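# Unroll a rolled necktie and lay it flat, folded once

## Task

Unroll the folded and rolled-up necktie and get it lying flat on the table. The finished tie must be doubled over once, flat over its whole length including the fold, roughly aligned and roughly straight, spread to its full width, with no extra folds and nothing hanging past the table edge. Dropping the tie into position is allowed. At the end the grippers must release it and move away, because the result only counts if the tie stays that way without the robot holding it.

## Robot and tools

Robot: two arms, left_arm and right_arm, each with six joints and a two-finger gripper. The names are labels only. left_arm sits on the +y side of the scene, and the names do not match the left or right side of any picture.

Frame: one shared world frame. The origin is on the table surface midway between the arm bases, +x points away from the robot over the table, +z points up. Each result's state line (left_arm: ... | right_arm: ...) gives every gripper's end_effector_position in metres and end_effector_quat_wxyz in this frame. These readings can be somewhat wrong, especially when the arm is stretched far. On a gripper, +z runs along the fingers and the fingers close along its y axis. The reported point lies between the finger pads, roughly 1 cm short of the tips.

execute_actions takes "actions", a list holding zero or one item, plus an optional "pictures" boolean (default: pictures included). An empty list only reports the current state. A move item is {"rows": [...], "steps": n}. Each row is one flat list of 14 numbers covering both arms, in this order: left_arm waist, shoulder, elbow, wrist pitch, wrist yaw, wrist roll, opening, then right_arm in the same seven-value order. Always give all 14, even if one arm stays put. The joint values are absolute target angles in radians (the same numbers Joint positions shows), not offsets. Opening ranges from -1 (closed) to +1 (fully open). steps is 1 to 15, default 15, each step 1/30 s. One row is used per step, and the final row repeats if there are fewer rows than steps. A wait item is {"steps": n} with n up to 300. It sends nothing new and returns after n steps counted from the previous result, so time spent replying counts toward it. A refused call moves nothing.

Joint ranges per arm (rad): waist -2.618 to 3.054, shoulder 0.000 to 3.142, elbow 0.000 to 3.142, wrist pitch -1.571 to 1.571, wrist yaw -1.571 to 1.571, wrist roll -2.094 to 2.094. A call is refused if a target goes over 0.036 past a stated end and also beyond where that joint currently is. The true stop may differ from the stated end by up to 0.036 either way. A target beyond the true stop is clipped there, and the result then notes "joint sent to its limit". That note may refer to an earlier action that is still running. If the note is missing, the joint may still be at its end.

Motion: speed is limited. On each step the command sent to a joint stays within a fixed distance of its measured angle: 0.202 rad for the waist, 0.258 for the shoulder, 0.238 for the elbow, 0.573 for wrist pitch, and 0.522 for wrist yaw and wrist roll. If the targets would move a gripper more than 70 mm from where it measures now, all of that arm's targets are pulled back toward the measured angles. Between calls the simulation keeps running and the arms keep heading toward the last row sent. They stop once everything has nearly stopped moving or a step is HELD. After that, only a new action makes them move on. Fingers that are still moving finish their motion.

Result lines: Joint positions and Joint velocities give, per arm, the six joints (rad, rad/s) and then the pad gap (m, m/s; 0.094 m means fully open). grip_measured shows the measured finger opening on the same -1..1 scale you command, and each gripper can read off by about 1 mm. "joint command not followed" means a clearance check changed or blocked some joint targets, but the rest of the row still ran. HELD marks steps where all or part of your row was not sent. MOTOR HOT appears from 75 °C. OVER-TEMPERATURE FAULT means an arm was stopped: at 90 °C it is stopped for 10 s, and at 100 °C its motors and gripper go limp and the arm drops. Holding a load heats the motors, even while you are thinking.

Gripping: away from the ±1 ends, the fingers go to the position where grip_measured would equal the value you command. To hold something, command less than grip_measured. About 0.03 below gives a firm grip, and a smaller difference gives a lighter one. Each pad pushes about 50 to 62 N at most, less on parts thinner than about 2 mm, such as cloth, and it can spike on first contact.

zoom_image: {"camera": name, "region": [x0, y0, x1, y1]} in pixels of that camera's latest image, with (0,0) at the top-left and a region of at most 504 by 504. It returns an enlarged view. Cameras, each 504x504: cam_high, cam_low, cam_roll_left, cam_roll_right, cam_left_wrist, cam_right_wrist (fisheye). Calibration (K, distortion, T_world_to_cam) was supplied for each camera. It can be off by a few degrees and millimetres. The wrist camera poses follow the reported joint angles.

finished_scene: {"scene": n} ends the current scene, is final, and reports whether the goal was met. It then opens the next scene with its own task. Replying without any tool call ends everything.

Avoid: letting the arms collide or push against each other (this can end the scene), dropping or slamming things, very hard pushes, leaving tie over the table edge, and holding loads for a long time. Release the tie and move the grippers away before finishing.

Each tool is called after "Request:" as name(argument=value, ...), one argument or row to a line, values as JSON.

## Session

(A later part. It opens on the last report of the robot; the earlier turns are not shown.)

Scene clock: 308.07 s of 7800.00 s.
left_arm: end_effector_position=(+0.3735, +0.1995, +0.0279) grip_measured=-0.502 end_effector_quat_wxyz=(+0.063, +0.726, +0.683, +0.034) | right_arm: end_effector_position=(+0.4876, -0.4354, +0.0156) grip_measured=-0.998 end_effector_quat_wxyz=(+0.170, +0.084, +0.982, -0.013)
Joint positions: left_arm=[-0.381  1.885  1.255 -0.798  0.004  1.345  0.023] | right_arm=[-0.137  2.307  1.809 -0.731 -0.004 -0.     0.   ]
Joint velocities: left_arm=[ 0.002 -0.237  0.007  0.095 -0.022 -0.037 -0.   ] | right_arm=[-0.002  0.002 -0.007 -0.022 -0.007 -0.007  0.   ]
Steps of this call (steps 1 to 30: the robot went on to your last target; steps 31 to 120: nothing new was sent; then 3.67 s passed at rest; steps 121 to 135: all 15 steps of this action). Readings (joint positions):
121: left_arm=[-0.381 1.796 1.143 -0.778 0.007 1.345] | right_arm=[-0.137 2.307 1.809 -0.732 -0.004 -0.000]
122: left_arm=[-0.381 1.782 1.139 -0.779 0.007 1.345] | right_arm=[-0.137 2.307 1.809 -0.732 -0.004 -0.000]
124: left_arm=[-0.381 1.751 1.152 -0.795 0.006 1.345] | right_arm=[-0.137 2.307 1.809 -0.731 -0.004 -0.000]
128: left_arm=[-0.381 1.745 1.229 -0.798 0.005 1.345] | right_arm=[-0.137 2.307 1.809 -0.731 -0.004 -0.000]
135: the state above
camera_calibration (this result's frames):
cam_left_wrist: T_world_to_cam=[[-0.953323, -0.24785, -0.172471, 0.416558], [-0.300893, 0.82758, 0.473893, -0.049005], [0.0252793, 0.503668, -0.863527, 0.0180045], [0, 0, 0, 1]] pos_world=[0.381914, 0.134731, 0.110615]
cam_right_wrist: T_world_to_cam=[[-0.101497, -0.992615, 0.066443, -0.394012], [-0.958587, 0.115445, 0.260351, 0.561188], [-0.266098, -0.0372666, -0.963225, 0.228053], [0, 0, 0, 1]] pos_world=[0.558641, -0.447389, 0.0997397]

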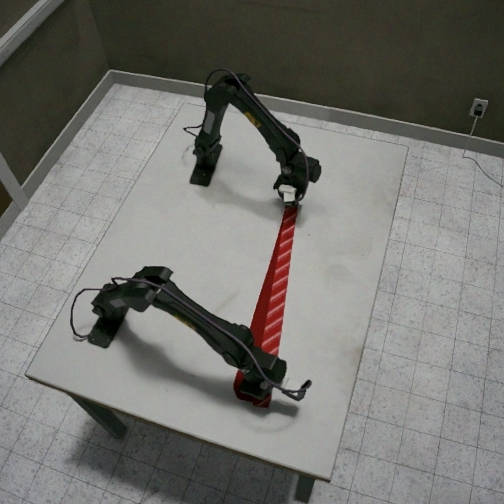

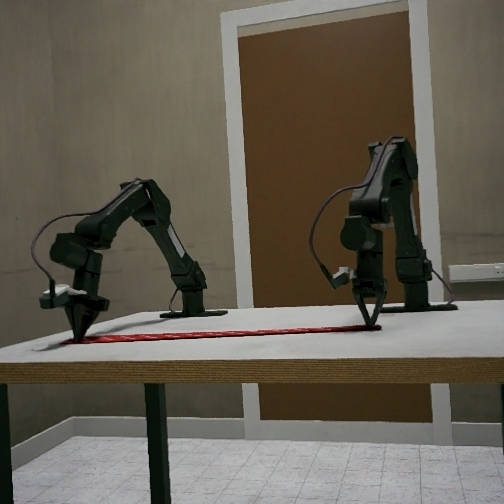

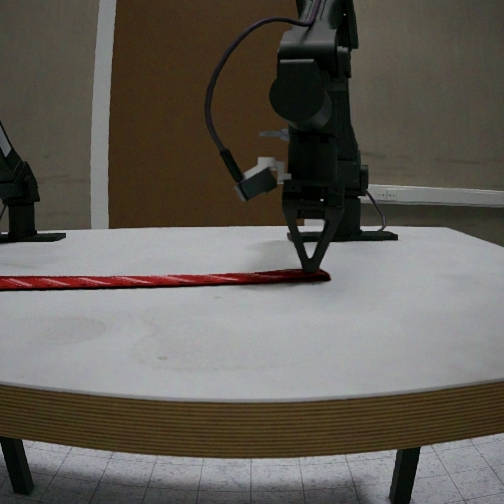

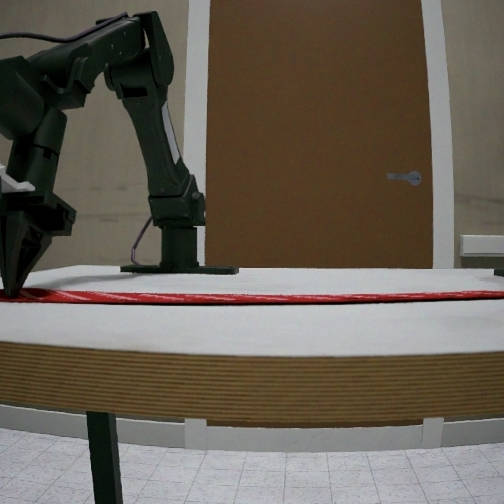

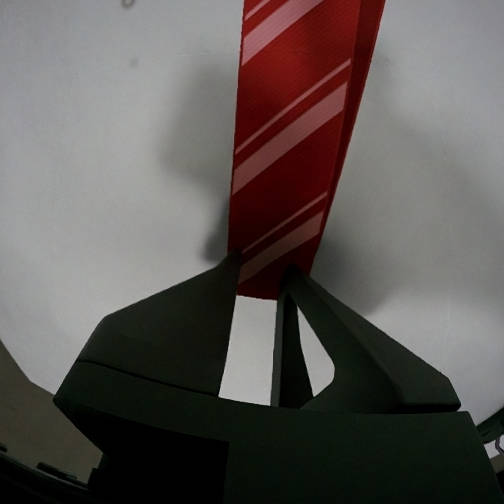

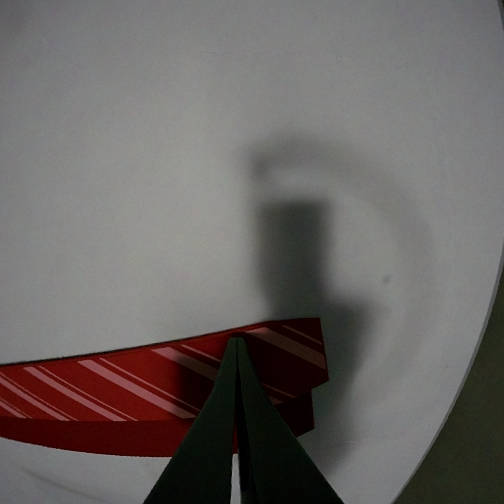

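Request:
execute_actions(
  actions=[
    {"rows":[[-0.37,1.92,1.25,-0.81,0,1.35,-0.5,-0.14,2.28,1.80,-0.71,0,0,-1],[-0.37,1.92,1.25,-0.81,0,1.35,-0.5,-0.14,2.25,1.74,-0.69,0,0,-1],[-0.37,1.92,1.25,-0.81,0,1.35,-0.5,-0.14,2.25,1.74,-0.69,0,0,-1],[-0.37,1.92,1.25,-0.81,0,1.35,-0.5,-0.14,2.25,1.74,-0.69,0,0,-1],[-0.37,1.92,1.25,-0.81,0,1.35,-0.5,-0.14,2.21,1.69,-0.67,0,0,-1],[-0.37,1.92,1.25,-0.81,0,1.35,-0.5,-0.14,2.21,1.69,-0.67,0,0,-1],[-0.37,1.92,1.25,-0.81,0,1.35,-0.5,-0.14,2.21,1.69,-0.67,0,0,-1],[-0.37,1.92,1.25,-0.81,0,1.35,-0.5,-0.14,2.17,1.64,-0.65,0,0,-1]],"steps":15},
  ],
  pictures=false,
)

Request:
execute_actions(
  actions=[
    {"rows":[[-0.37,1.6,1.25,-0.81,0,1.35,-0.5,-0.14,1.9,1.64,-0.65,0,0,-1],[-0.37,1.6,1.25,-0.81,0,1.35,-0.5,-0.14,1.9,1.64,-0.65,0,0,-1],[-0.37,1.6,1.25,-0.81,0,1.35,-0.5,-0.14,1.9,1.64,-0.65,0,0,-1],[-0.37,1.6,1.25,-0.81,0,1.35,-0.5,-0.14,1.9,1.64,-0.65,0,0,-1],[-0.37,1.6,1.25,-0.81,0,1.35,-0.5,-0.14,1.9,1.64,-0.65,0,0,-1],[-0.1,1.2,1.1,-0.6,0,1.0,-0.5,-0.4,1.3,1.3,-0.65,0,0,-1]],"steps":15},
  ],
  pictures=false,
)

Request:
execute_actions(
  actions=[
    {"steps":20},
  ],
)

Request:
zoom_image(
  camera="cam_high",
  region=[170, 180, 400, 420],
)

Request:
zoom_image(
  camera="cam_roll_left",
  region=[200, 210, 400, 310],
)

Scene clock: 329.43 s of 7800.00 s.
left_arm: end_effector_position=(+0.3727, +0.1997, +0.0260) grip_measured=-0.502 end_effector_quat_wxyz=(+0.060, +0.727, +0.684, +0.033) | right_arm: end_effector_position=(+0.4609, -0.4307, +0.0182) grip_measured=-0.998 end_effector_quat_wxyz=(+0.167, +0.084, +0.982, -0.012)
Joint positions: left_arm=[-0.381  1.89   1.255 -0.799  0.004  1.345  0.023] | right_arm=[-0.137  2.203  1.645 -0.677 -0.004 -0.     0.   ]
Joint velocities: left_arm=[-0.002 -0.017 -0.002  0.007 -0.095 -0.051  0.   ] | right_arm=[ 0.017 -0.002 -0.007  0.037  0.022 -0.007 -0.001]
Steps of this call (steps 1 to 15: the robot went on to your last target; steps 16 to 110: nothing new was sent; then 17.20 s passed at rest; steps 111 to 125: all 15 steps of this action). Readings (joint positions):
111: left_arm=[-0.381 1.889 1.255 -0.799 0.004 1.345] | right_arm=[-0.137 2.307 1.809 -0.731 -0.004 -0.000]
112: left_arm=[-0.381 1.890 1.255 -0.799 0.004 1.345] | right_arm=[-0.137 2.301 1.796 -0.719 -0.004 -0.000]
114: left_arm=[-0.381 1.890 1.255 -0.799 0.004 1.345] | right_arm=[-0.137 2.283 1.765 -0.706 -0.004 -0.000]
118: left_arm=[-0.381 1.890 1.255 -0.799 0.004 1.345] | right_arm=[-0.137 2.237 1.691 -0.683 -0.004 -0.000]
125: the state above

Scene clock: 329.93 s of 7800.00 s.
left_arm: end_effector_position=(+0.3802, +0.3076, +0.2483) grip_measured=-0.502 end_effector_quat_wxyz=(+0.366, +0.453, +0.783, +0.219) | right_arm: end_effector_position=(+0.3415, -0.5286, +0.1953) grip_measured=-0.998 end_effector_quat_wxyz=(+0.323, +0.213, +0.919, -0.078)
Joint positions: left_arm=[-0.092  1.188  1.119 -0.619 -0.009  1.057  0.023] | right_arm=[-0.419  1.513  1.3   -0.68   0.007 -0.     0.   ]
Joint velocities: left_arm=[-0.022 -0.09  -0.002  0.3    0.037 -0.359 -0.   ] | right_arm=[-0.183 -1.663 -0.095 -0.081  0.081 -0.051  0.   ]
Steps of this call (steps 1 to 15: all 15 steps of this action). Readings (joint positions):
1: left_arm=[-0.381 1.869 1.250 -0.795 0.004 1.345] | right_arm=[-0.137 2.191 1.640 -0.675 -0.004 -0.000]
2: left_arm=[-0.381 1.830 1.237 -0.800 0.004 1.345] | right_arm=[-0.137 2.171 1.629 -0.680 -0.004 -0.000]
4: left_arm=[-0.381 1.725 1.231 -0.812 0.003 1.345] | right_arm=[-0.137 2.111 1.618 -0.694 -0.004 -0.000]
8: left_arm=[-0.280 1.485 1.165 -0.718 0.018 1.223] | right_arm=[-0.191 1.914 1.495 -0.644 -0.016 -0.001]
15: the state above

Scene clock: 330.60 s of 7800.00 s.
left_arm: end_effector_position=(+0.3805, +0.3073, +0.2414) grip_measured=-0.502 end_effector_quat_wxyz=(+0.366, +0.436, +0.795, +0.208) | right_arm: end_effector_position=(+0.3233, -0.5159, +0.2765) grip_measured=-0.998 end_effector_quat_wxyz=(+0.422, +0.200, +0.879, -0.099)
Joint positions: left_arm=[-0.092  1.194  1.104 -0.61  -0.009  1.01   0.023] | right_arm=[-0.41   1.307  1.299 -0.666  0.009 -0.     0.   ]
Joint velocities: left_arm=[-0.002  0.007 -0.012 -0.022 -0.037 -0.022 -0.001] | right_arm=[-0.022  0.002 -0.002  0.022 -0.066 -0.022 -0.001]
Steps of this call (steps 1 to 20: the robot went on to your last target). Readings (joint positions):
1: left_arm=[-0.092 1.188 1.119 -0.613 -0.009 1.048] | right_arm=[-0.421 1.455 1.299 -0.680 0.009 -0.000]
2: left_arm=[-0.092 1.190 1.116 -0.611 -0.009 1.040] | right_arm=[-0.418 1.399 1.299 -0.677 0.009 -0.000]
4: left_arm=[-0.092 1.192 1.108 -0.610 -0.009 1.029] | right_arm=[-0.412 1.310 1.299 -0.661 0.009 -0.000]
8: left_arm=[-0.092 1.194 1.104 -0.610 -0.009 1.017] | right_arm=[-0.410 1.276 1.299 -0.648 0.009 -0.000]
20: the state above
camera_calibration (this result's frames):
cam_left_wrist: T_world_to_cam=[[-0.368586, -0.762244, -0.532099, 0.50924], [-0.846548, 0.511716, -0.146639, 0.217182], [0.384058, 0.396398, -0.833887, 0.0371346], [0, 0, 0, 1]] pos_world=[0.357292, 0.262309, 0.333779]
cam_right_wrist: T_world_to_cam=[[-0.414222, -0.904551, 0.101032, -0.370972], [-0.882633, 0.372103, -0.287225, 0.604323], [0.222215, -0.208149, -0.95252, 0.183657], [0, 0, 0, 1]] pos_world=[0.338919, -0.522205, 0.385994]

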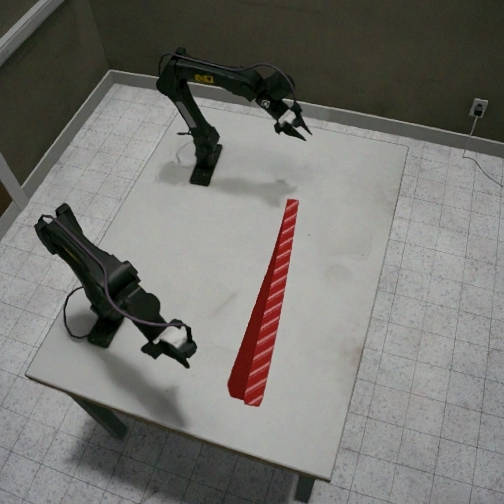

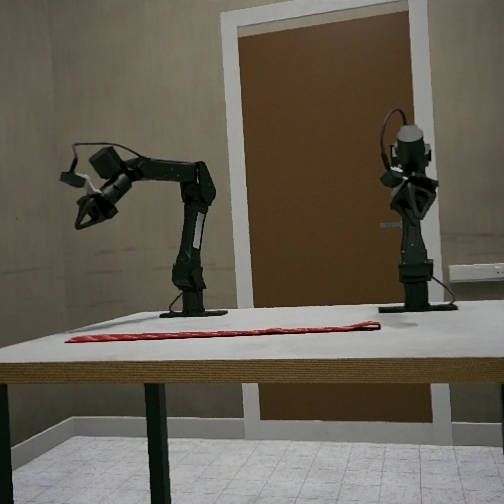

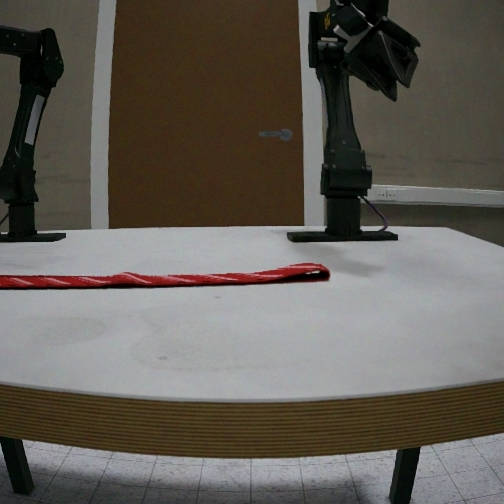

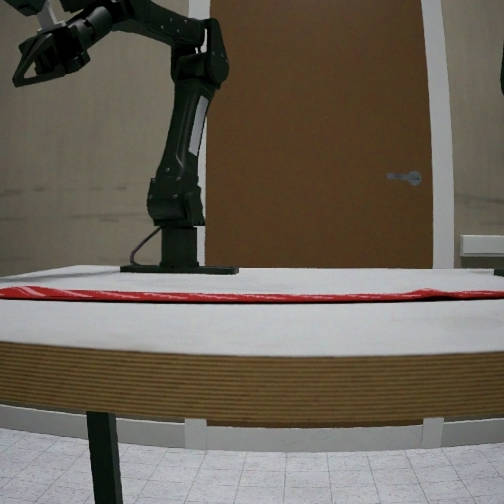

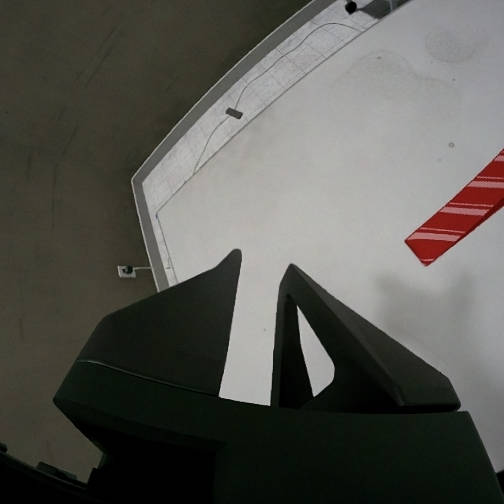

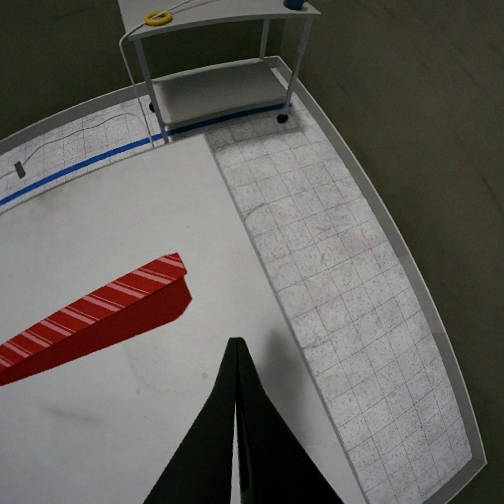

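Region (170, 180, 400, 420) of cam_high's 504x504 image, scaled by 2.100, with more detail than that image has; it fills the left 483 columns of this view, and the rest is white.

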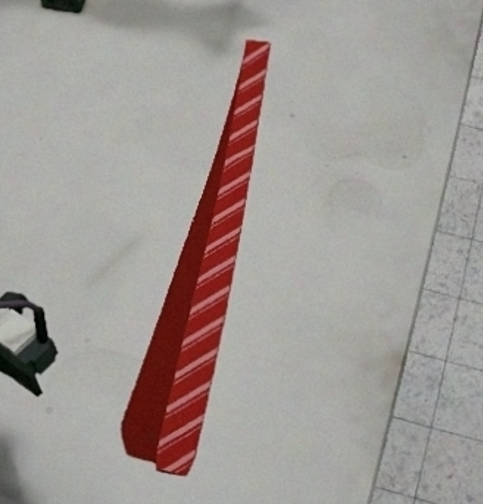

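Region (200, 210, 400, 310) of cam_roll_left's 504x504 image, scaled by 2.520, with more detail than that image has.

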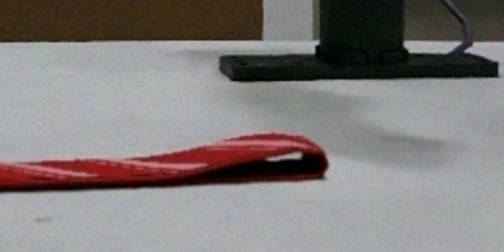

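Request:
execute_actions(
  actions=[
    {"rows":[[-0.1,1.2,1.1,-0.6,0,1.0,-0.5,0.37,1.9,2.05,-1.17,0,1.83,1]],"steps":15},
  ],
  pictures=false,
)

Request:
execute_actions(
  actions=[
    {"rows":[[-0.1,1.2,1.1,-0.6,0,1.0,-0.5,0.37,2.1,2.1,-1.17,0,1.83,1],[-0.1,1.2,1.1,-0.6,0,1.0,-0.5,0.37,2.1,2.1,-1.17,0,1.83,1],[-0.1,1.2,1.1,-0.6,0,1.0,-0.5,0.37,2.1,2.1,-1.17,0,1.83,1],[-0.1,1.2,1.1,-0.6,0,1.0,-0.5,0.37,2.1,2.1,-1.17,0,1.83,1],[-0.1,1.2,1.1,-0.6,0,1.0,-0.5,0.37,2.1,2.1,-1.17,0,1.83,1],[-0.1,1.2,1.1,-0.6,0,1.0,-0.5,0.37,2.1,2.1,-1.17,0,1.83,1],[-0.1,1.2,1.1,-0.6,0,1.0,-0.5,0.37,2.3,2.1,-1.17,0,1.83,1]],"steps":15},
  ],
)

Scene clock: 345.83 s of 7800.00 s.
left_arm: end_effector_position=(+0.3805, +0.3073, +0.2414) grip_measured=-0.502 end_effector_quat_wxyz=(+0.366, +0.436, +0.795, +0.208) | right_arm: end_effector_position=(+0.4321, -0.2194, +0.2082) grip_measured=+1.000 end_effector_quat_wxyz=(+0.181, +0.425, +0.873, +0.156)
Joint positions: left_arm=[-0.092  1.194  1.104 -0.61  -0.009  1.009  0.023] | right_arm=[ 0.305  1.96   1.982 -1.111  0.006  1.176  0.094]
Joint velocities: left_arm=[-0.017 -0.007 -0.007 -0.007  0.066  0.051 -0.   ] | right_arm=[ 1.287 -0.046  0.466 -0.462 -0.11   2.952  0.   ]
Steps of this call (steps 1 to 15: the robot went on to your last target; steps 16 to 110: nothing new was sent; then 11.07 s passed at rest; steps 111 to 125: all 15 steps of this action). Readings (joint positions):
111: left_arm=[-0.092 1.194 1.104 -0.610 -0.009 1.009] | right_arm=[-0.389 1.338 1.343 -0.742 0.019 0.072]
112: left_arm=[-0.092 1.194 1.104 -0.610 -0.009 1.009] | right_arm=[-0.347 1.396 1.420 -0.835 0.025 0.162]
114: left_arm=[-0.092 1.194 1.104 -0.610 -0.009 1.009] | right_arm=[-0.239 1.544 1.571 -0.938 0.024 0.334]
118: left_arm=[-0.092 1.194 1.104 -0.610 -0.009 1.009] | right_arm=[-0.035 1.833 1.823 -1.035 0.019 0.647]
125: the state above

Scene clock: 346.33 s of 7800.00 s.
left_arm: end_effector_position=(+0.3805, +0.3073, +0.2414) grip_measured=-0.502 end_effector_quat_wxyz=(+0.366, +0.436, +0.795, +0.208) | right_arm: end_effector_position=(+0.4321, -0.1801, +0.0440) grip_measured=+1.000 end_effector_quat_wxyz=(+0.022, +0.665, +0.744, +0.058)
Joint positions: left_arm=[-0.092  1.194  1.104 -0.61  -0.009  1.009  0.023] | right_arm=[ 0.374  2.367  2.077 -1.157 -0.017  1.799  0.094]
Joint velocities: left_arm=[-0.002 -0.012 -0.007  0.022  0.022 -0.007 -0.   ] | right_arm=[-0.032  0.139 -0.081 -0.227 -0.051  0.212  0.   ]
Steps of this call (steps 1 to 15: all 15 steps of this action). Readings (joint positions):
1: left_arm=[-0.092 1.194 1.104 -0.610 -0.009 1.009] | right_arm=[0.346 1.977 2.015 -1.134 0.001 1.277]
2: left_arm=[-0.092 1.194 1.104 -0.610 -0.009 1.009] | right_arm=[0.378 2.000 2.055 -1.141 -0.005 1.378]
4: left_arm=[-0.092 1.194 1.104 -0.610 -0.009 1.009] | right_arm=[0.409 2.047 2.086 -1.130 -0.015 1.538]
8: left_arm=[-0.092 1.194 1.104 -0.610 -0.009 1.009] | right_arm=[0.395 2.155 2.094 -1.147 -0.017 1.698]
15: the state above
camera_calibration (this result's frames):
cam_left_wrist: T_world_to_cam=[[-0.368396, -0.76249, -0.531878, 0.50919], [-0.846674, 0.511465, -0.146792, 0.217344], [0.383964, 0.396249, -0.834001, 0.0372434], [0, 0, 0, 1]] pos_world=[0.357303, 0.262331, 0.333792]
cam_right_wrist: T_world_to_cam=[[-0.977349, -0.19752, -0.0759901, 0.379768], [-0.203382, 0.777317, 0.595327, 0.24926], [-0.0585208, 0.597297, -0.799882, 0.267576], [0, 0, 0, 1]] pos_world=[0.43752, -0.278564, 0.0944964]

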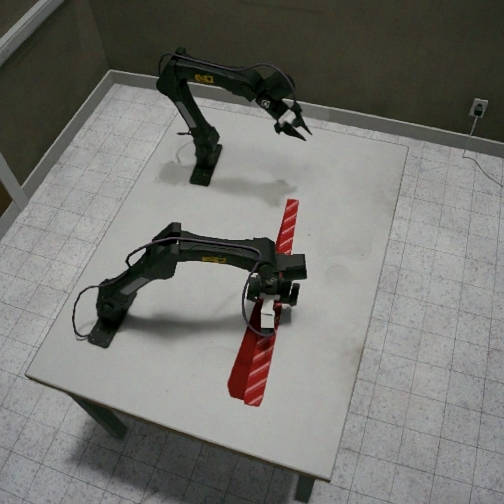

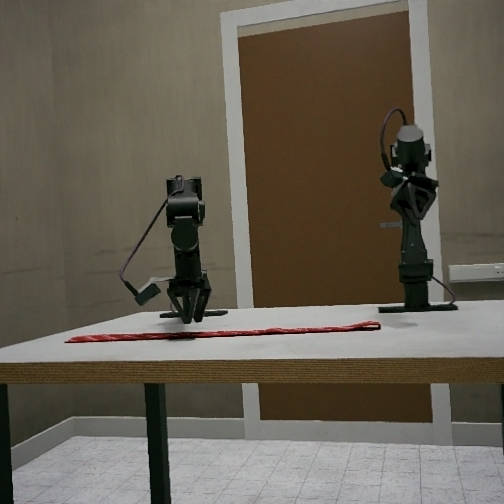

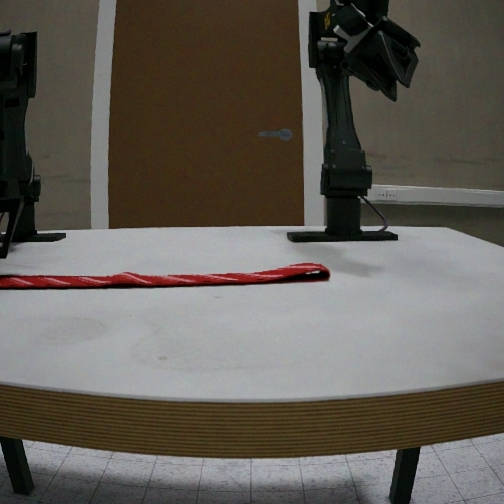

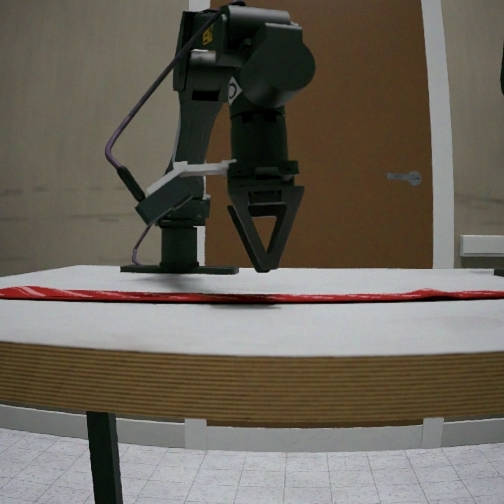

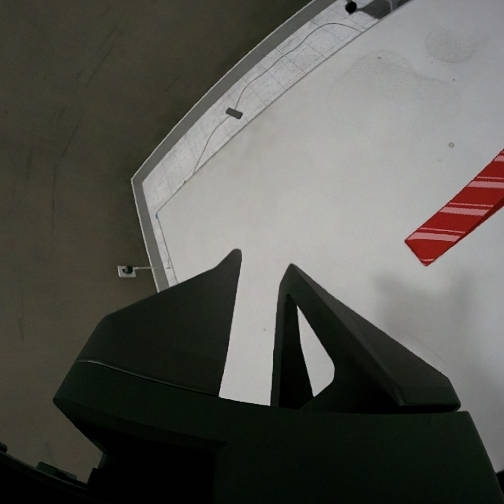

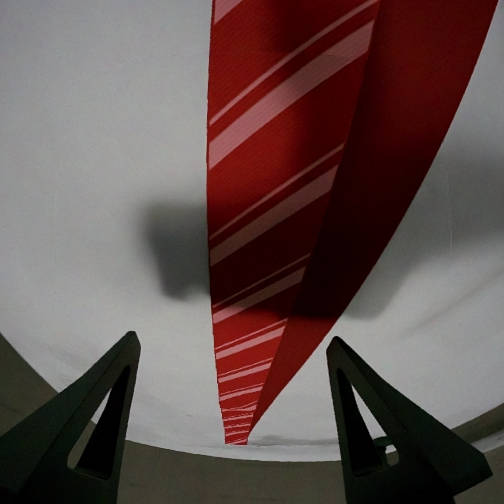

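Request:
execute_actions(
  actions=[
    {"rows":[[-0.1,1.2,1.1,-0.6,0,1.0,-0.5,0.37,2.25,1.95,-1.12,0,1.8,1],[-0.1,1.2,1.1,-0.6,0,1.0,-0.5,0.37,2.25,1.95,-1.12,0,1.8,1],[-0.1,1.2,1.1,-0.6,0,1.0,-0.5,0.37,2.25,1.95,-1.12,0,1.8,1],[-0.1,1.2,1.1,-0.6,0,1.0,-0.5,0.37,2.25,1.95,-1.12,0,1.8,1],[-0.1,1.2,1.1,-0.6,0,1.0,-0.5,0.37,2.25,1.95,-1.12,0,1.8,1],[-0.1,1.2,1.1,-0.6,0,1.0,-0.5,0.37,2.25,1.95,-1.12,0,1.8,1],[-0.1,1.2,1.1,-0.6,0,1.0,-0.5,0.37,2.27,1.90,-1.09,0,1.8,1],[-0.1,1.2,1.1,-0.6,0,1.0,-0.5,0.37,2.28,1.89,-1.08,0,1.8,1]],"steps":15},
  ],
)

Scene clock: 356.70 s of 7800.00 s.
left_arm: end_effector_position=(+0.3805, +0.3073, +0.2414) grip_measured=-0.502 end_effector_quat_wxyz=(+0.366, +0.436, +0.795, +0.208) | right_arm: end_effector_position=(+0.4038, -0.1902, +0.0266) grip_measured=+1.000 end_effector_quat_wxyz=(+0.009, +0.669, +0.742, +0.034)
Joint positions: left_arm=[-0.092  1.194  1.104 -0.61  -0.009  1.009  0.023] | right_arm=[ 0.374  2.297  1.891 -1.096 -0.017  1.808  0.094]
Joint velocities: left_arm=[ 0.017 -0.007 -0.002  0.037  0.022 -0.007 -0.001] | right_arm=[-0.017 -0.017  0.017  0.051 -0.051  0.022  0.   ]
Steps of this call (steps 1 to 30: the robot went on to your last target; steps 31 to 120: nothing new was sent; then 5.87 s passed at rest; steps 121 to 135: all 15 steps of this action). Readings (joint positions):
121: left_arm=[-0.092 1.194 1.104 -0.610 -0.009 1.009] | right_arm=[0.374 2.312 2.050 -1.145 -0.017 1.823]
122: left_arm=[-0.092 1.194 1.104 -0.610 -0.009 1.009] | right_arm=[0.374 2.296 2.013 -1.131 -0.017 1.819]
124: left_arm=[-0.092 1.194 1.104 -0.610 -0.009 1.009] | right_arm=[0.374 2.281 1.970 -1.135 -0.017 1.815]
128: left_arm=[-0.092 1.194 1.104 -0.610 -0.009 1.009] | right_arm=[0.374 2.280 1.930 -1.117 -0.017 1.810]
135: the state above
camera_calibration (this result's frames):
cam_left_wrist: T_world_to_cam=[[-0.368396, -0.76249, -0.531878, 0.50919], [-0.846674, 0.511465, -0.146792, 0.217344], [0.383964, 0.396249, -0.834001, 0.0372434], [0, 0, 0, 1]] pos_world=[0.357303, 0.262331, 0.333792]
cam_right_wrist: T_world_to_cam=[[-0.981505, -0.190191, -0.0218201, 0.3504], [-0.166077, 0.789233, 0.59121, 0.249004], [-0.0952219, 0.583899, -0.806223, 0.270363], [0, 0, 0, 1]] pos_world=[0.411017, -0.287744, 0.0784046]

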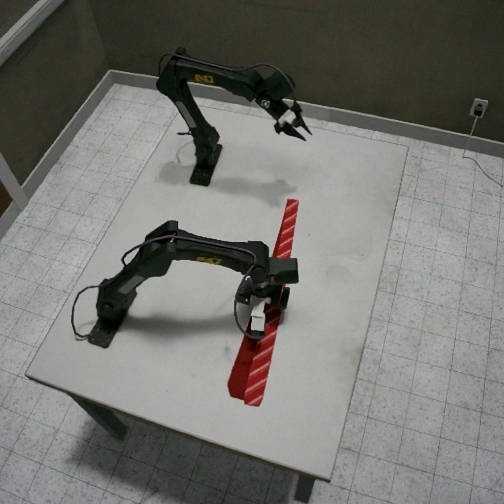

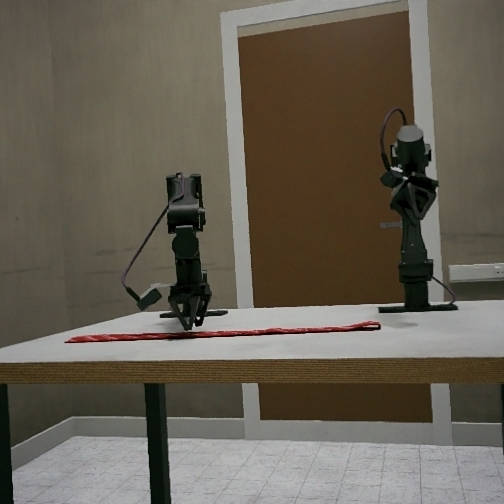

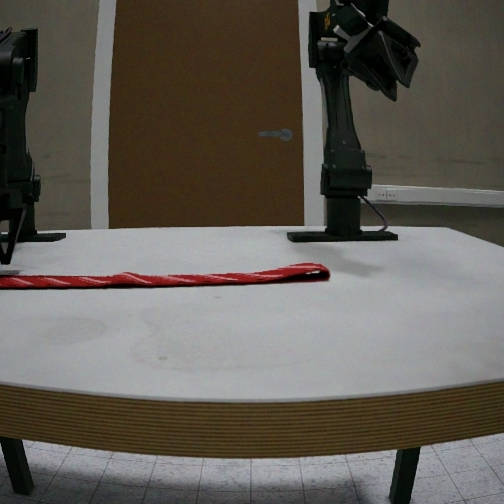

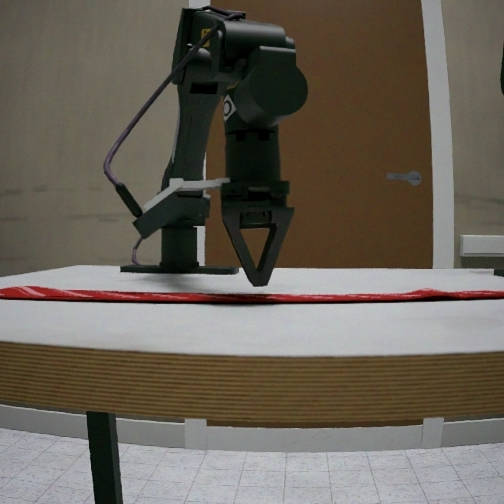

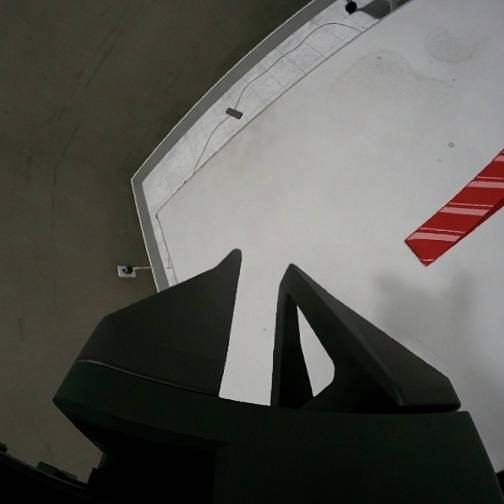

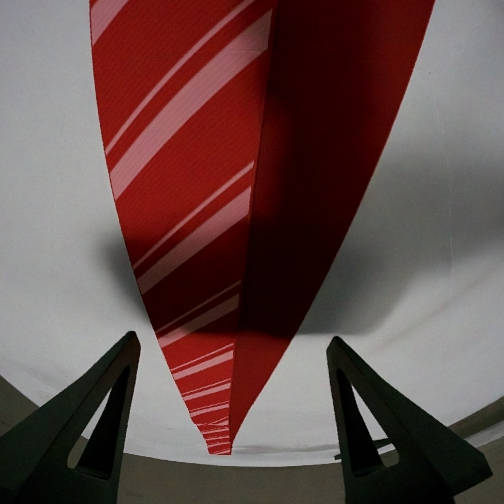

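Request:
execute_actions(
  actions=[
    {"rows":[[-0.1,1.2,1.1,-0.6,0,1.0,-0.5,0.37,2.30,1.89,-1.08,0,1.8,1],[-0.1,1.2,1.1,-0.6,0,1.0,-0.5,0.37,2.31,1.89,-1.08,0,1.8,1],[-0.1,1.2,1.1,-0.6,0,1.0,-0.5,0.37,2.31,1.89,-1.08,0,1.8,1],[-0.1,1.2,1.1,-0.6,0,1.0,-0.5,0.37,2.31,1.89,-1.08,0,1.8,1],[-0.1,1.2,1.1,-0.6,0,1.0,-0.5,0.37,2.31,1.89,-1.08,0,1.8,1],[-0.1,1.2,1.1,-0.6,0,1.0,-0.5,0.37,2.31,1.89,-1.08,0,1.8,0.7],[-0.1,1.2,1.1,-0.6,0,1.0,-0.5,0.37,2.31,1.89,-1.08,0,1.8,0.5],[-0.1,1.2,1.1,-0.6,0,1.0,-0.5,0.37,2.31,1.89,-1.08,0,1.8,0.3],[-0.1,1.2,1.1,-0.6,0,1.0,-0.5,0.37,2.31,1.89,-1.08,0,1.8,0.1]],"steps":15},
  ],
)

Scene clock: 364.90 s of 7800.00 s.
left_arm: end_effector_position=(+0.3805, +0.3073, +0.2414) grip_measured=-0.502 end_effector_quat_wxyz=(+0.366, +0.436, +0.795, +0.208) | right_arm: end_effector_position=(+0.4047, -0.1898, +0.0162) grip_measured=+0.101 end_effector_quat_wxyz=(+0.006, +0.669, +0.743, +0.030)
Joint positions: left_arm=[-0.092  1.194  1.104 -0.61  -0.009  1.009  0.023] | right_arm=[ 0.374  2.321  1.891 -1.083 -0.017  1.806  0.052]
Joint velocities: left_arm=[-0.012 -0.002  0.007  0.007 -0.022 -0.081  0.001] | right_arm=[ 0.007 -0.017 -0.007  0.022  0.051 -0.051 -0.001]
Steps of this call (steps 1 to 30: the robot went on to your last target; steps 31 to 120: nothing new was sent; then 3.70 s passed at rest; steps 121 to 135: all 15 steps of this action). Readings (joint positions):
121: left_arm=[-0.092 1.194 1.104 -0.610 -0.009 1.009] | right_arm=[0.374 2.298 1.891 -1.084 -0.017 1.807]
122: left_arm=[-0.092 1.194 1.104 -0.610 -0.009 1.009] | right_arm=[0.374 2.299 1.891 -1.084 -0.017 1.807]
124: left_arm=[-0.092 1.194 1.104 -0.610 -0.009 1.009] | right_arm=[0.374 2.306 1.891 -1.083 -0.017 1.807]
128: left_arm=[-0.092 1.194 1.104 -0.610 -0.009 1.009] | right_arm=[0.374 2.319 1.891 -1.083 -0.017 1.806]
135: the state above
camera_calibration (this result's frames):
cam_left_wrist: T_world_to_cam=[[-0.368396, -0.76249, -0.531878, 0.50919], [-0.846674, 0.511465, -0.146792, 0.217344], [0.383964, 0.396249, -0.834001, 0.0372434], [0, 0, 0, 1]] pos_world=[0.357303, 0.262331, 0.333792]
cam_right_wrist: T_world_to_cam=[[-0.98138, -0.191746, -0.011297, 0.350617], [-0.161367, 0.791136, 0.58997, 0.253524], [-0.104187, 0.580808, -0.807346, 0.264935], [0, 0, 0, 1]] pos_world=[0.412602, -0.287219, 0.0682832]

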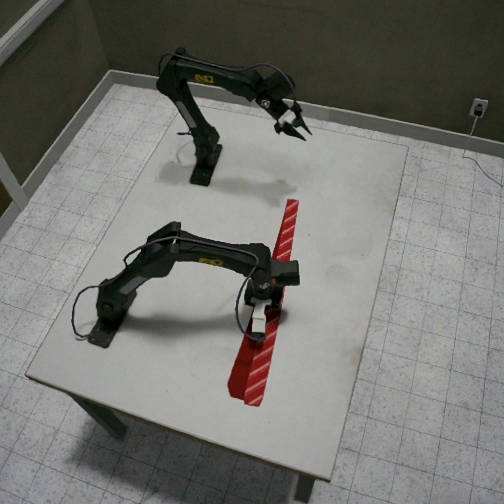

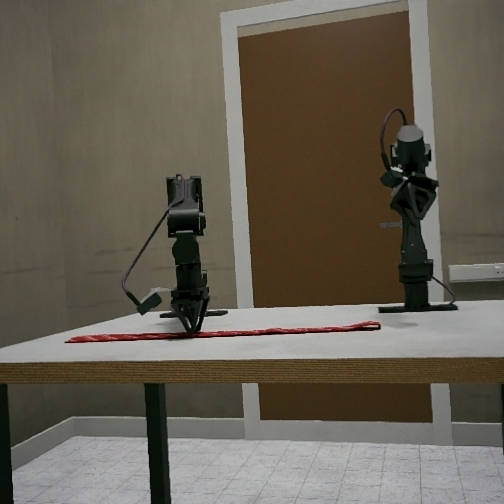

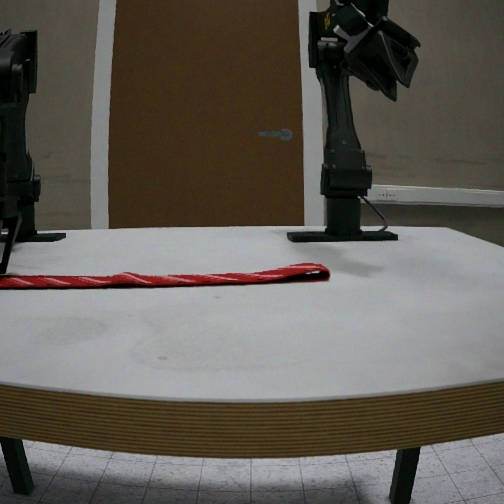

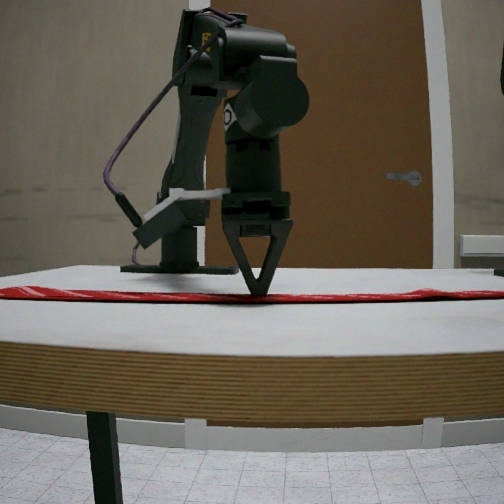

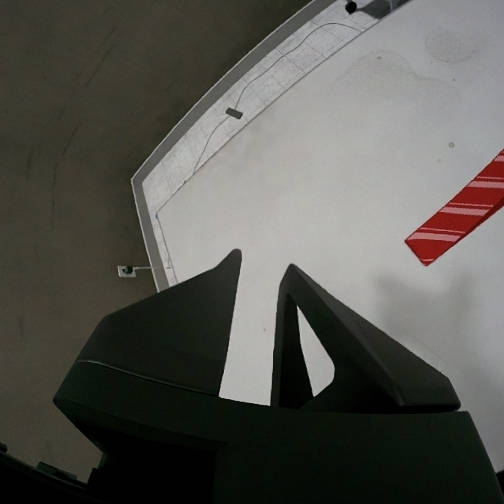

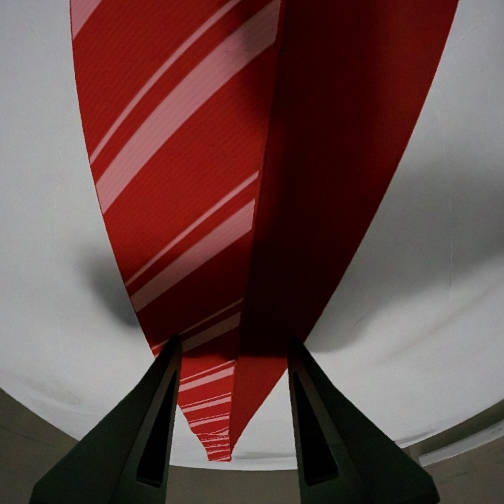

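Request:
execute_actions(
  actions=[
    {"rows":[[-0.1,1.2,1.1,-0.6,0,1.0,-0.5,0.37,2.27,1.89,-1.08,0,1.8,1],[-0.1,1.2,1.1,-0.6,0,1.0,-0.5,0.37,2.27,1.89,-1.08,0,1.8,1],[-0.1,1.2,1.1,-0.6,0,1.0,-0.5,0.37,2.27,1.89,-1.08,0,1.8,1],[-0.1,1.2,1.1,-0.6,0,1.0,-0.5,0.37,2.27,1.89,-1.08,0,1.8,1],[-0.1,1.2,1.1,-0.6,0,1.0,-0.5,0.37,2.27,1.89,-1.08,0,1.8,1],[-0.1,1.2,1.1,-0.6,0,1.0,-0.5,0.37,2.27,1.89,-1.08,0,1.8,1],[-0.1,1.2,1.1,-0.6,0,1.0,-0.5,0.37,2.32,1.89,-1.08,0,1.8,1],[-0.1,1.2,1.1,-0.6,0,1.0,-0.5,0.37,2.35,1.89,-1.08,0,1.8,1]],"steps":15},
  ],
  pictures=false,
)

Request:
execute_actions(
  actions=[
    {"rows":[[-0.1,1.2,1.1,-0.6,0,1.0,-0.5,0.37,2.35,1.89,-1.08,0,1.8,0.8],[-0.1,1.2,1.1,-0.6,0,1.0,-0.5,0.37,2.35,1.89,-1.08,0,1.8,0.65],[-0.1,1.2,1.1,-0.6,0,1.0,-0.5,0.37,2.35,1.89,-1.08,0,1.8,0.5],[-0.1,1.2,1.1,-0.6,0,1.0,-0.5,0.37,2.35,1.89,-1.08,0,1.8,0.35],[-0.1,1.2,1.1,-0.6,0,1.0,-0.5,0.37,2.35,1.89,-1.08,0,1.8,0.2],[-0.1,1.2,1.1,-0.6,0,1.0,-0.5,0.37,2.35,1.89,-1.08,0,1.8,0.1]],"steps":15},
  ],
)

Scene clock: 377.93 s of 7800.00 s.
left_arm: end_effector_position=(+0.3805, +0.3073, +0.2414) grip_measured=-0.502 end_effector_quat_wxyz=(+0.366, +0.436, +0.795, +0.208) | right_arm: end_effector_position=(+0.4044, -0.1902, +0.0100) grip_measured=+1.000 end_effector_quat_wxyz=(+0.004, +0.668, +0.743, +0.025)
Joint positions: left_arm=[-0.092  1.194  1.104 -0.61  -0.009  1.009  0.023] | right_arm=[ 0.373  2.336  1.893 -1.081 -0.017  1.805  0.094]
Joint velocities: left_arm=[ 0.027 -0.017 -0.022 -0.007 -0.066 -0.081  0.001] | right_arm=[-0.002 -0.022  0.012 -0.022 -0.007  0.051  0.   ]
Steps of this call (steps 1 to 15: the robot went on to your last target; steps 16 to 110: nothing new was sent; then 8.87 s passed at rest; steps 111 to 125: all 15 steps of this action). Readings (joint positions):
111: left_arm=[-0.092 1.194 1.104 -0.610 -0.009 1.009] | right_arm=[0.374 2.319 1.891 -1.083 -0.017 1.806]
112: left_arm=[-0.092 1.194 1.104 -0.610 -0.009 1.009] | right_arm=[0.374 2.318 1.891 -1.083 -0.017 1.806]
114: left_arm=[-0.092 1.194 1.104 -0.610 -0.009 1.009] | right_arm=[0.374 2.311 1.891 -1.083 -0.017 1.806]
118: left_arm=[-0.092 1.194 1.104 -0.610 -0.009 1.009] | right_arm=[0.374 2.307 1.891 -1.081 -0.017 1.806]
125: the state above

Scene clock: 378.43 s of 7800.00 s.
left_arm: end_effector_position=(+0.3805, +0.3073, +0.2414) grip_measured=-0.502 end_effector_quat_wxyz=(+0.366, +0.436, +0.795, +0.208) | right_arm: end_effector_position=(+0.3997, -0.1916, +0.0095) grip_measured=+0.102 end_effector_quat_wxyz=(-0.002, +0.669, +0.743, +0.016)
Joint positions: left_arm=[-0.092  1.194  1.104 -0.61  -0.009  1.009  0.023] | right_arm=[ 0.373  2.337  1.893 -1.1   -0.018  1.805  0.052]
Joint velocities: left_arm=[ 0.002  0.002 -0.017  0.051 -0.081 -0.022 -0.   ] | right_arm=[ 0.012  0.007 -0.002 -0.007 -0.022 -0.037  0.001]
Steps of this call (steps 1 to 15: all 15 steps of this action). Readings (joint positions):
1: left_arm=[-0.092 1.194 1.104 -0.610 -0.009 1.009] | right_arm=[0.373 2.336 1.893 -1.084 -0.017 1.805]
2: left_arm=[-0.092 1.194 1.104 -0.610 -0.009 1.009] | right_arm=[0.373 2.336 1.893 -1.092 -0.018 1.805]
4: left_arm=[-0.092 1.194 1.104 -0.610 -0.009 1.009] | right_arm=[0.373 2.337 1.893 -1.100 -0.018 1.805]
8: left_arm=[-0.092 1.194 1.104 -0.610 -0.009 1.009] | right_arm=[0.373 2.337 1.893 -1.100 -0.018 1.805]
15: the state above
camera_calibration (this result's frames):
cam_left_wrist: T_world_to_cam=[[-0.368396, -0.76249, -0.531878, 0.50919], [-0.846674, 0.511465, -0.146792, 0.217344], [0.383964, 0.396249, -0.834001, 0.0372434], [0, 0, 0, 1]] pos_world=[0.357303, 0.262331, 0.333792]
cam_right_wrist: T_world_to_cam=[[-0.981028, -0.192858, 0.0197237, 0.344657], [-0.144824, 0.796697, 0.586771, 0.25258], [-0.128877, 0.572782, -0.809513, 0.268409], [0, 0, 0, 1]] pos_world=[0.40929, -0.2885, 0.0622765]

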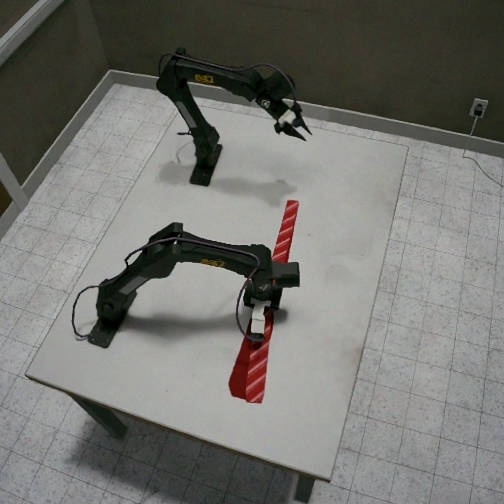

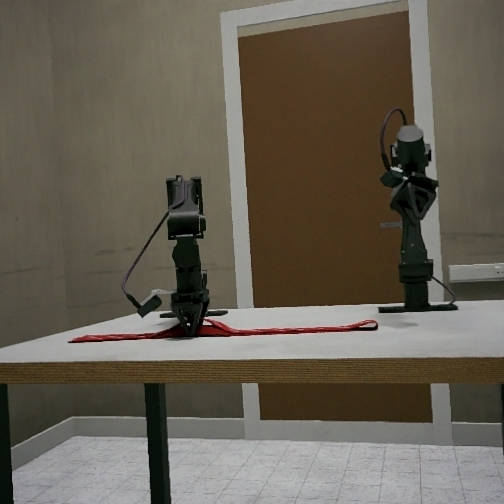

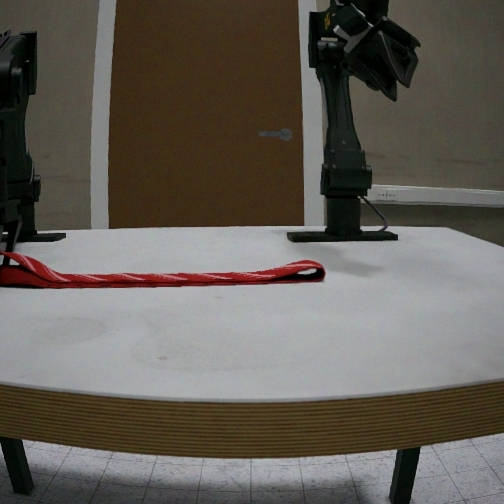

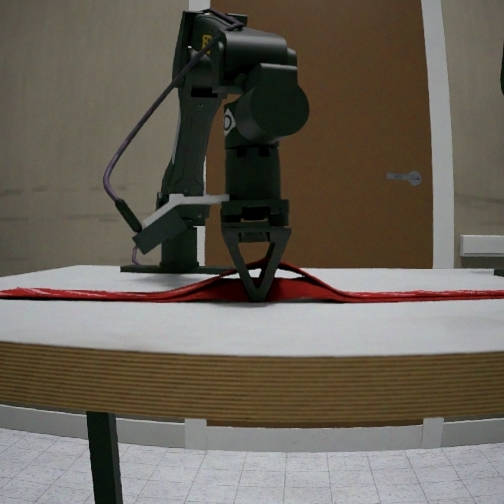

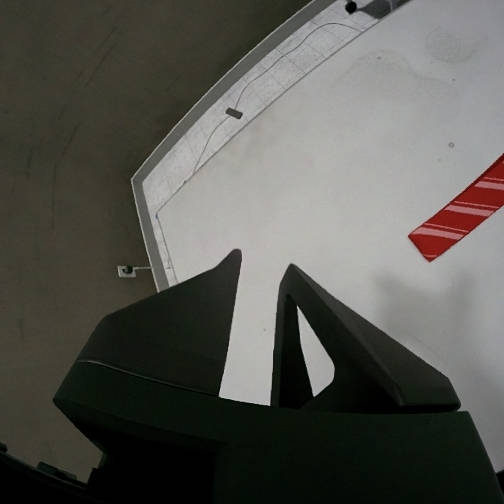

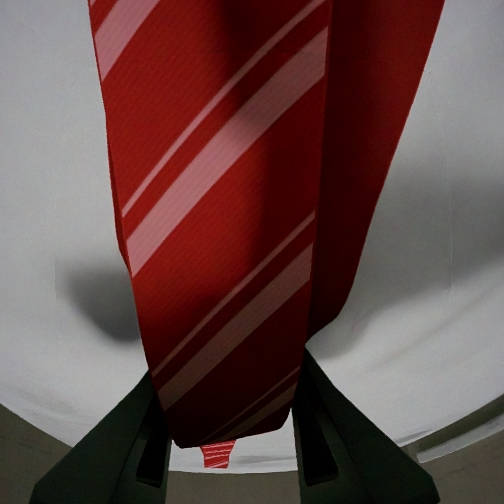

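Buckled a bit but aligned; release and look.

Request:
execute_actions(
  actions=[
    {"rows":[[-0.1,1.2,1.1,-0.6,0,1.0,-0.5,0.37,2.35,1.89,-1.08,0,1.8,0.4],[-0.1,1.2,1.1,-0.6,0,1.0,-0.5,0.37,2.35,1.89,-1.08,0,1.8,0.7],[-0.1,1.2,1.1,-0.6,0,1.0,-0.5,0.37,2.35,1.89,-1.08,0,1.8,1],[-0.1,1.2,1.1,-0.6,0,1.0,-0.5,0.37,2.35,1.89,-1.08,0,1.8,1],[-0.1,1.2,1.1,-0.6,0,1.0,-0.5,0.37,2.35,1.89,-1.08,0,1.8,1],[-0.1,1.2,1.1,-0.6,0,1.0,-0.5,0.37,2.35,1.89,-1.08,0,1.8,1],[-0.1,1.2,1.1,-0.6,0,1.0,-0.5,0.37,2.35,1.89,-1.08,0,1.8,1],[-0.1,1.2,1.1,-0.6,0,1.0,-0.5,0.37,2.1,1.89,-1.08,0,1.8,1]],"steps":15},
  ],
)

Scene clock: 388.37 s of 7800.00 s.
left_arm: end_effector_position=(+0.3805, +0.3073, +0.2414) grip_measured=-0.502 end_effector_quat_wxyz=(+0.366, +0.436, +0.795, +0.208) | right_arm: end_effector_position=(+0.4138, -0.1870, +0.1052) grip_measured=+1.000 end_effector_quat_wxyz=(+0.054, +0.662, +0.738, +0.116)
Joint positions: left_arm=[-0.092  1.194  1.104 -0.61  -0.009  1.009  0.023] | right_arm=[ 0.373  2.113  1.876 -1.077 -0.017  1.804  0.094]
Joint velocities: left_arm=[-0.007 -0.002  0.012  0.022  0.066  0.037  0.   ] | right_arm=[ 0.007 -0.603  0.129  0.007  0.022 -0.066  0.   ]
Steps of this call (steps 1 to 15: the robot went on to your last target; steps 16 to 110: nothing new was sent; then 5.77 s passed at rest; steps 111 to 125: all 15 steps of this action). Readings (joint positions):
111: left_arm=[-0.092 1.194 1.104 -0.610 -0.009 1.009] | right_arm=[0.373 2.337 1.893 -1.099 -0.018 1.805]
112: left_arm=[-0.092 1.194 1.104 -0.610 -0.009 1.009] | right_arm=[0.373 2.337 1.893 -1.092 -0.018 1.805]
114: left_arm=[-0.092 1.194 1.104 -0.610 -0.009 1.009] | right_arm=[0.373 2.337 1.893 -1.081 -0.018 1.804]
118: left_arm=[-0.092 1.194 1.104 -0.610 -0.009 1.009] | right_arm=[0.373 2.320 1.889 -1.072 -0.017 1.804]
125: the state above
camera_calibration (this result's frames):
cam_left_wrist: T_world_to_cam=[[-0.368396, -0.76249, -0.531878, 0.50919], [-0.846674, 0.511465, -0.146792, 0.217344], [0.383964, 0.396249, -0.834001, 0.0372434], [0, 0, 0, 1]] pos_world=[0.357303, 0.262331, 0.333792]
cam_right_wrist: T_world_to_cam=[[-0.960517, -0.186338, -0.206606, 0.374011], [-0.274776, 0.751854, 0.599344, 0.23876], [0.0436564, 0.63245, -0.77337, 0.281029], [0, 0, 0, 1]] pos_world=[0.412581, -0.287557, 0.151513]

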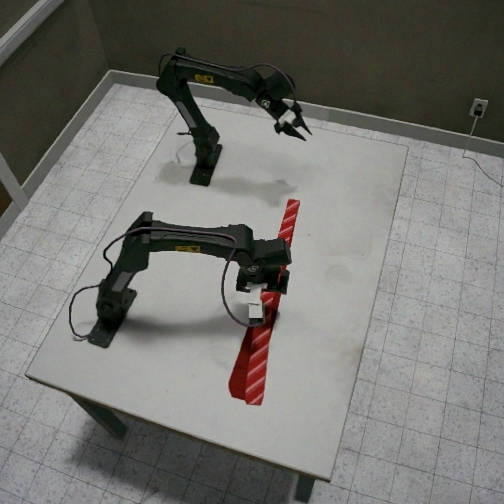

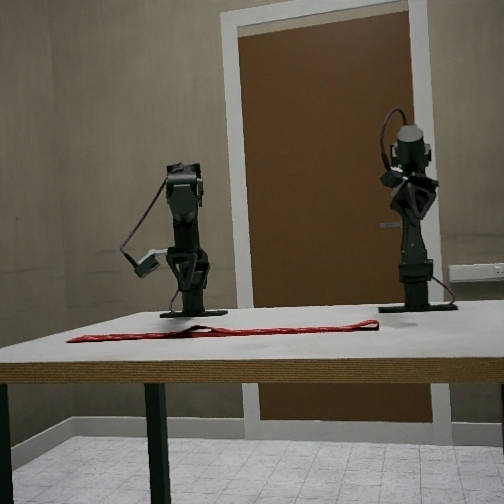

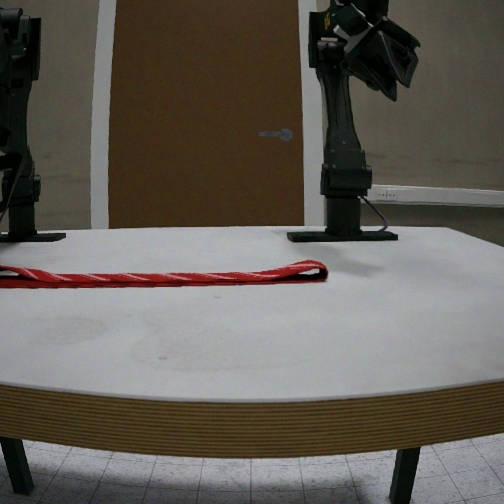

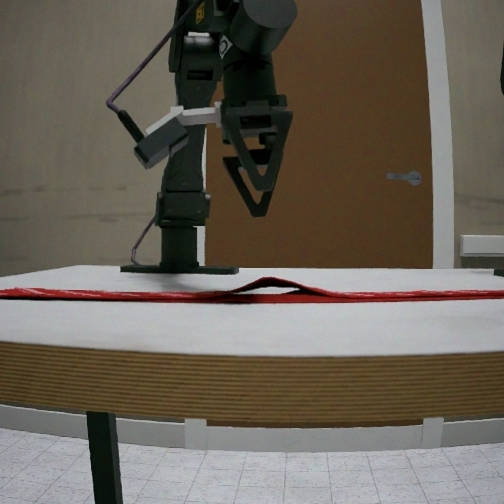

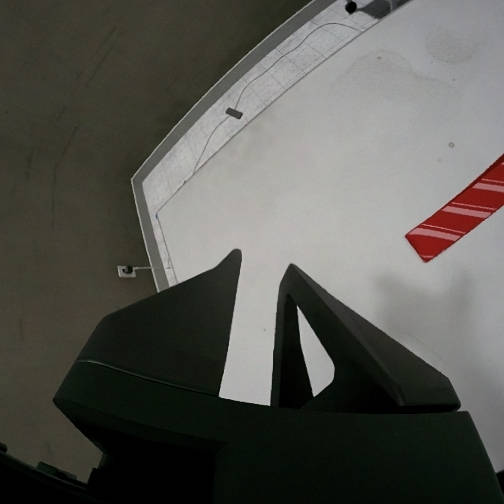

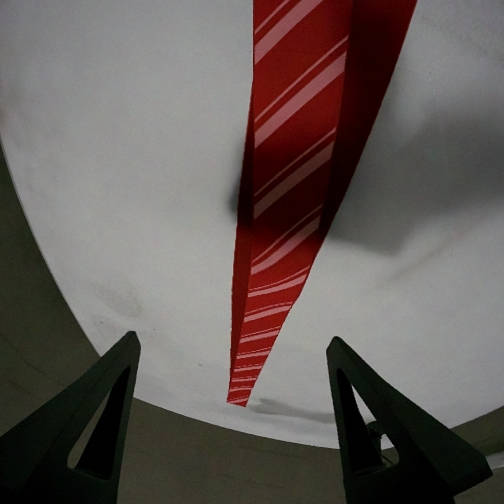

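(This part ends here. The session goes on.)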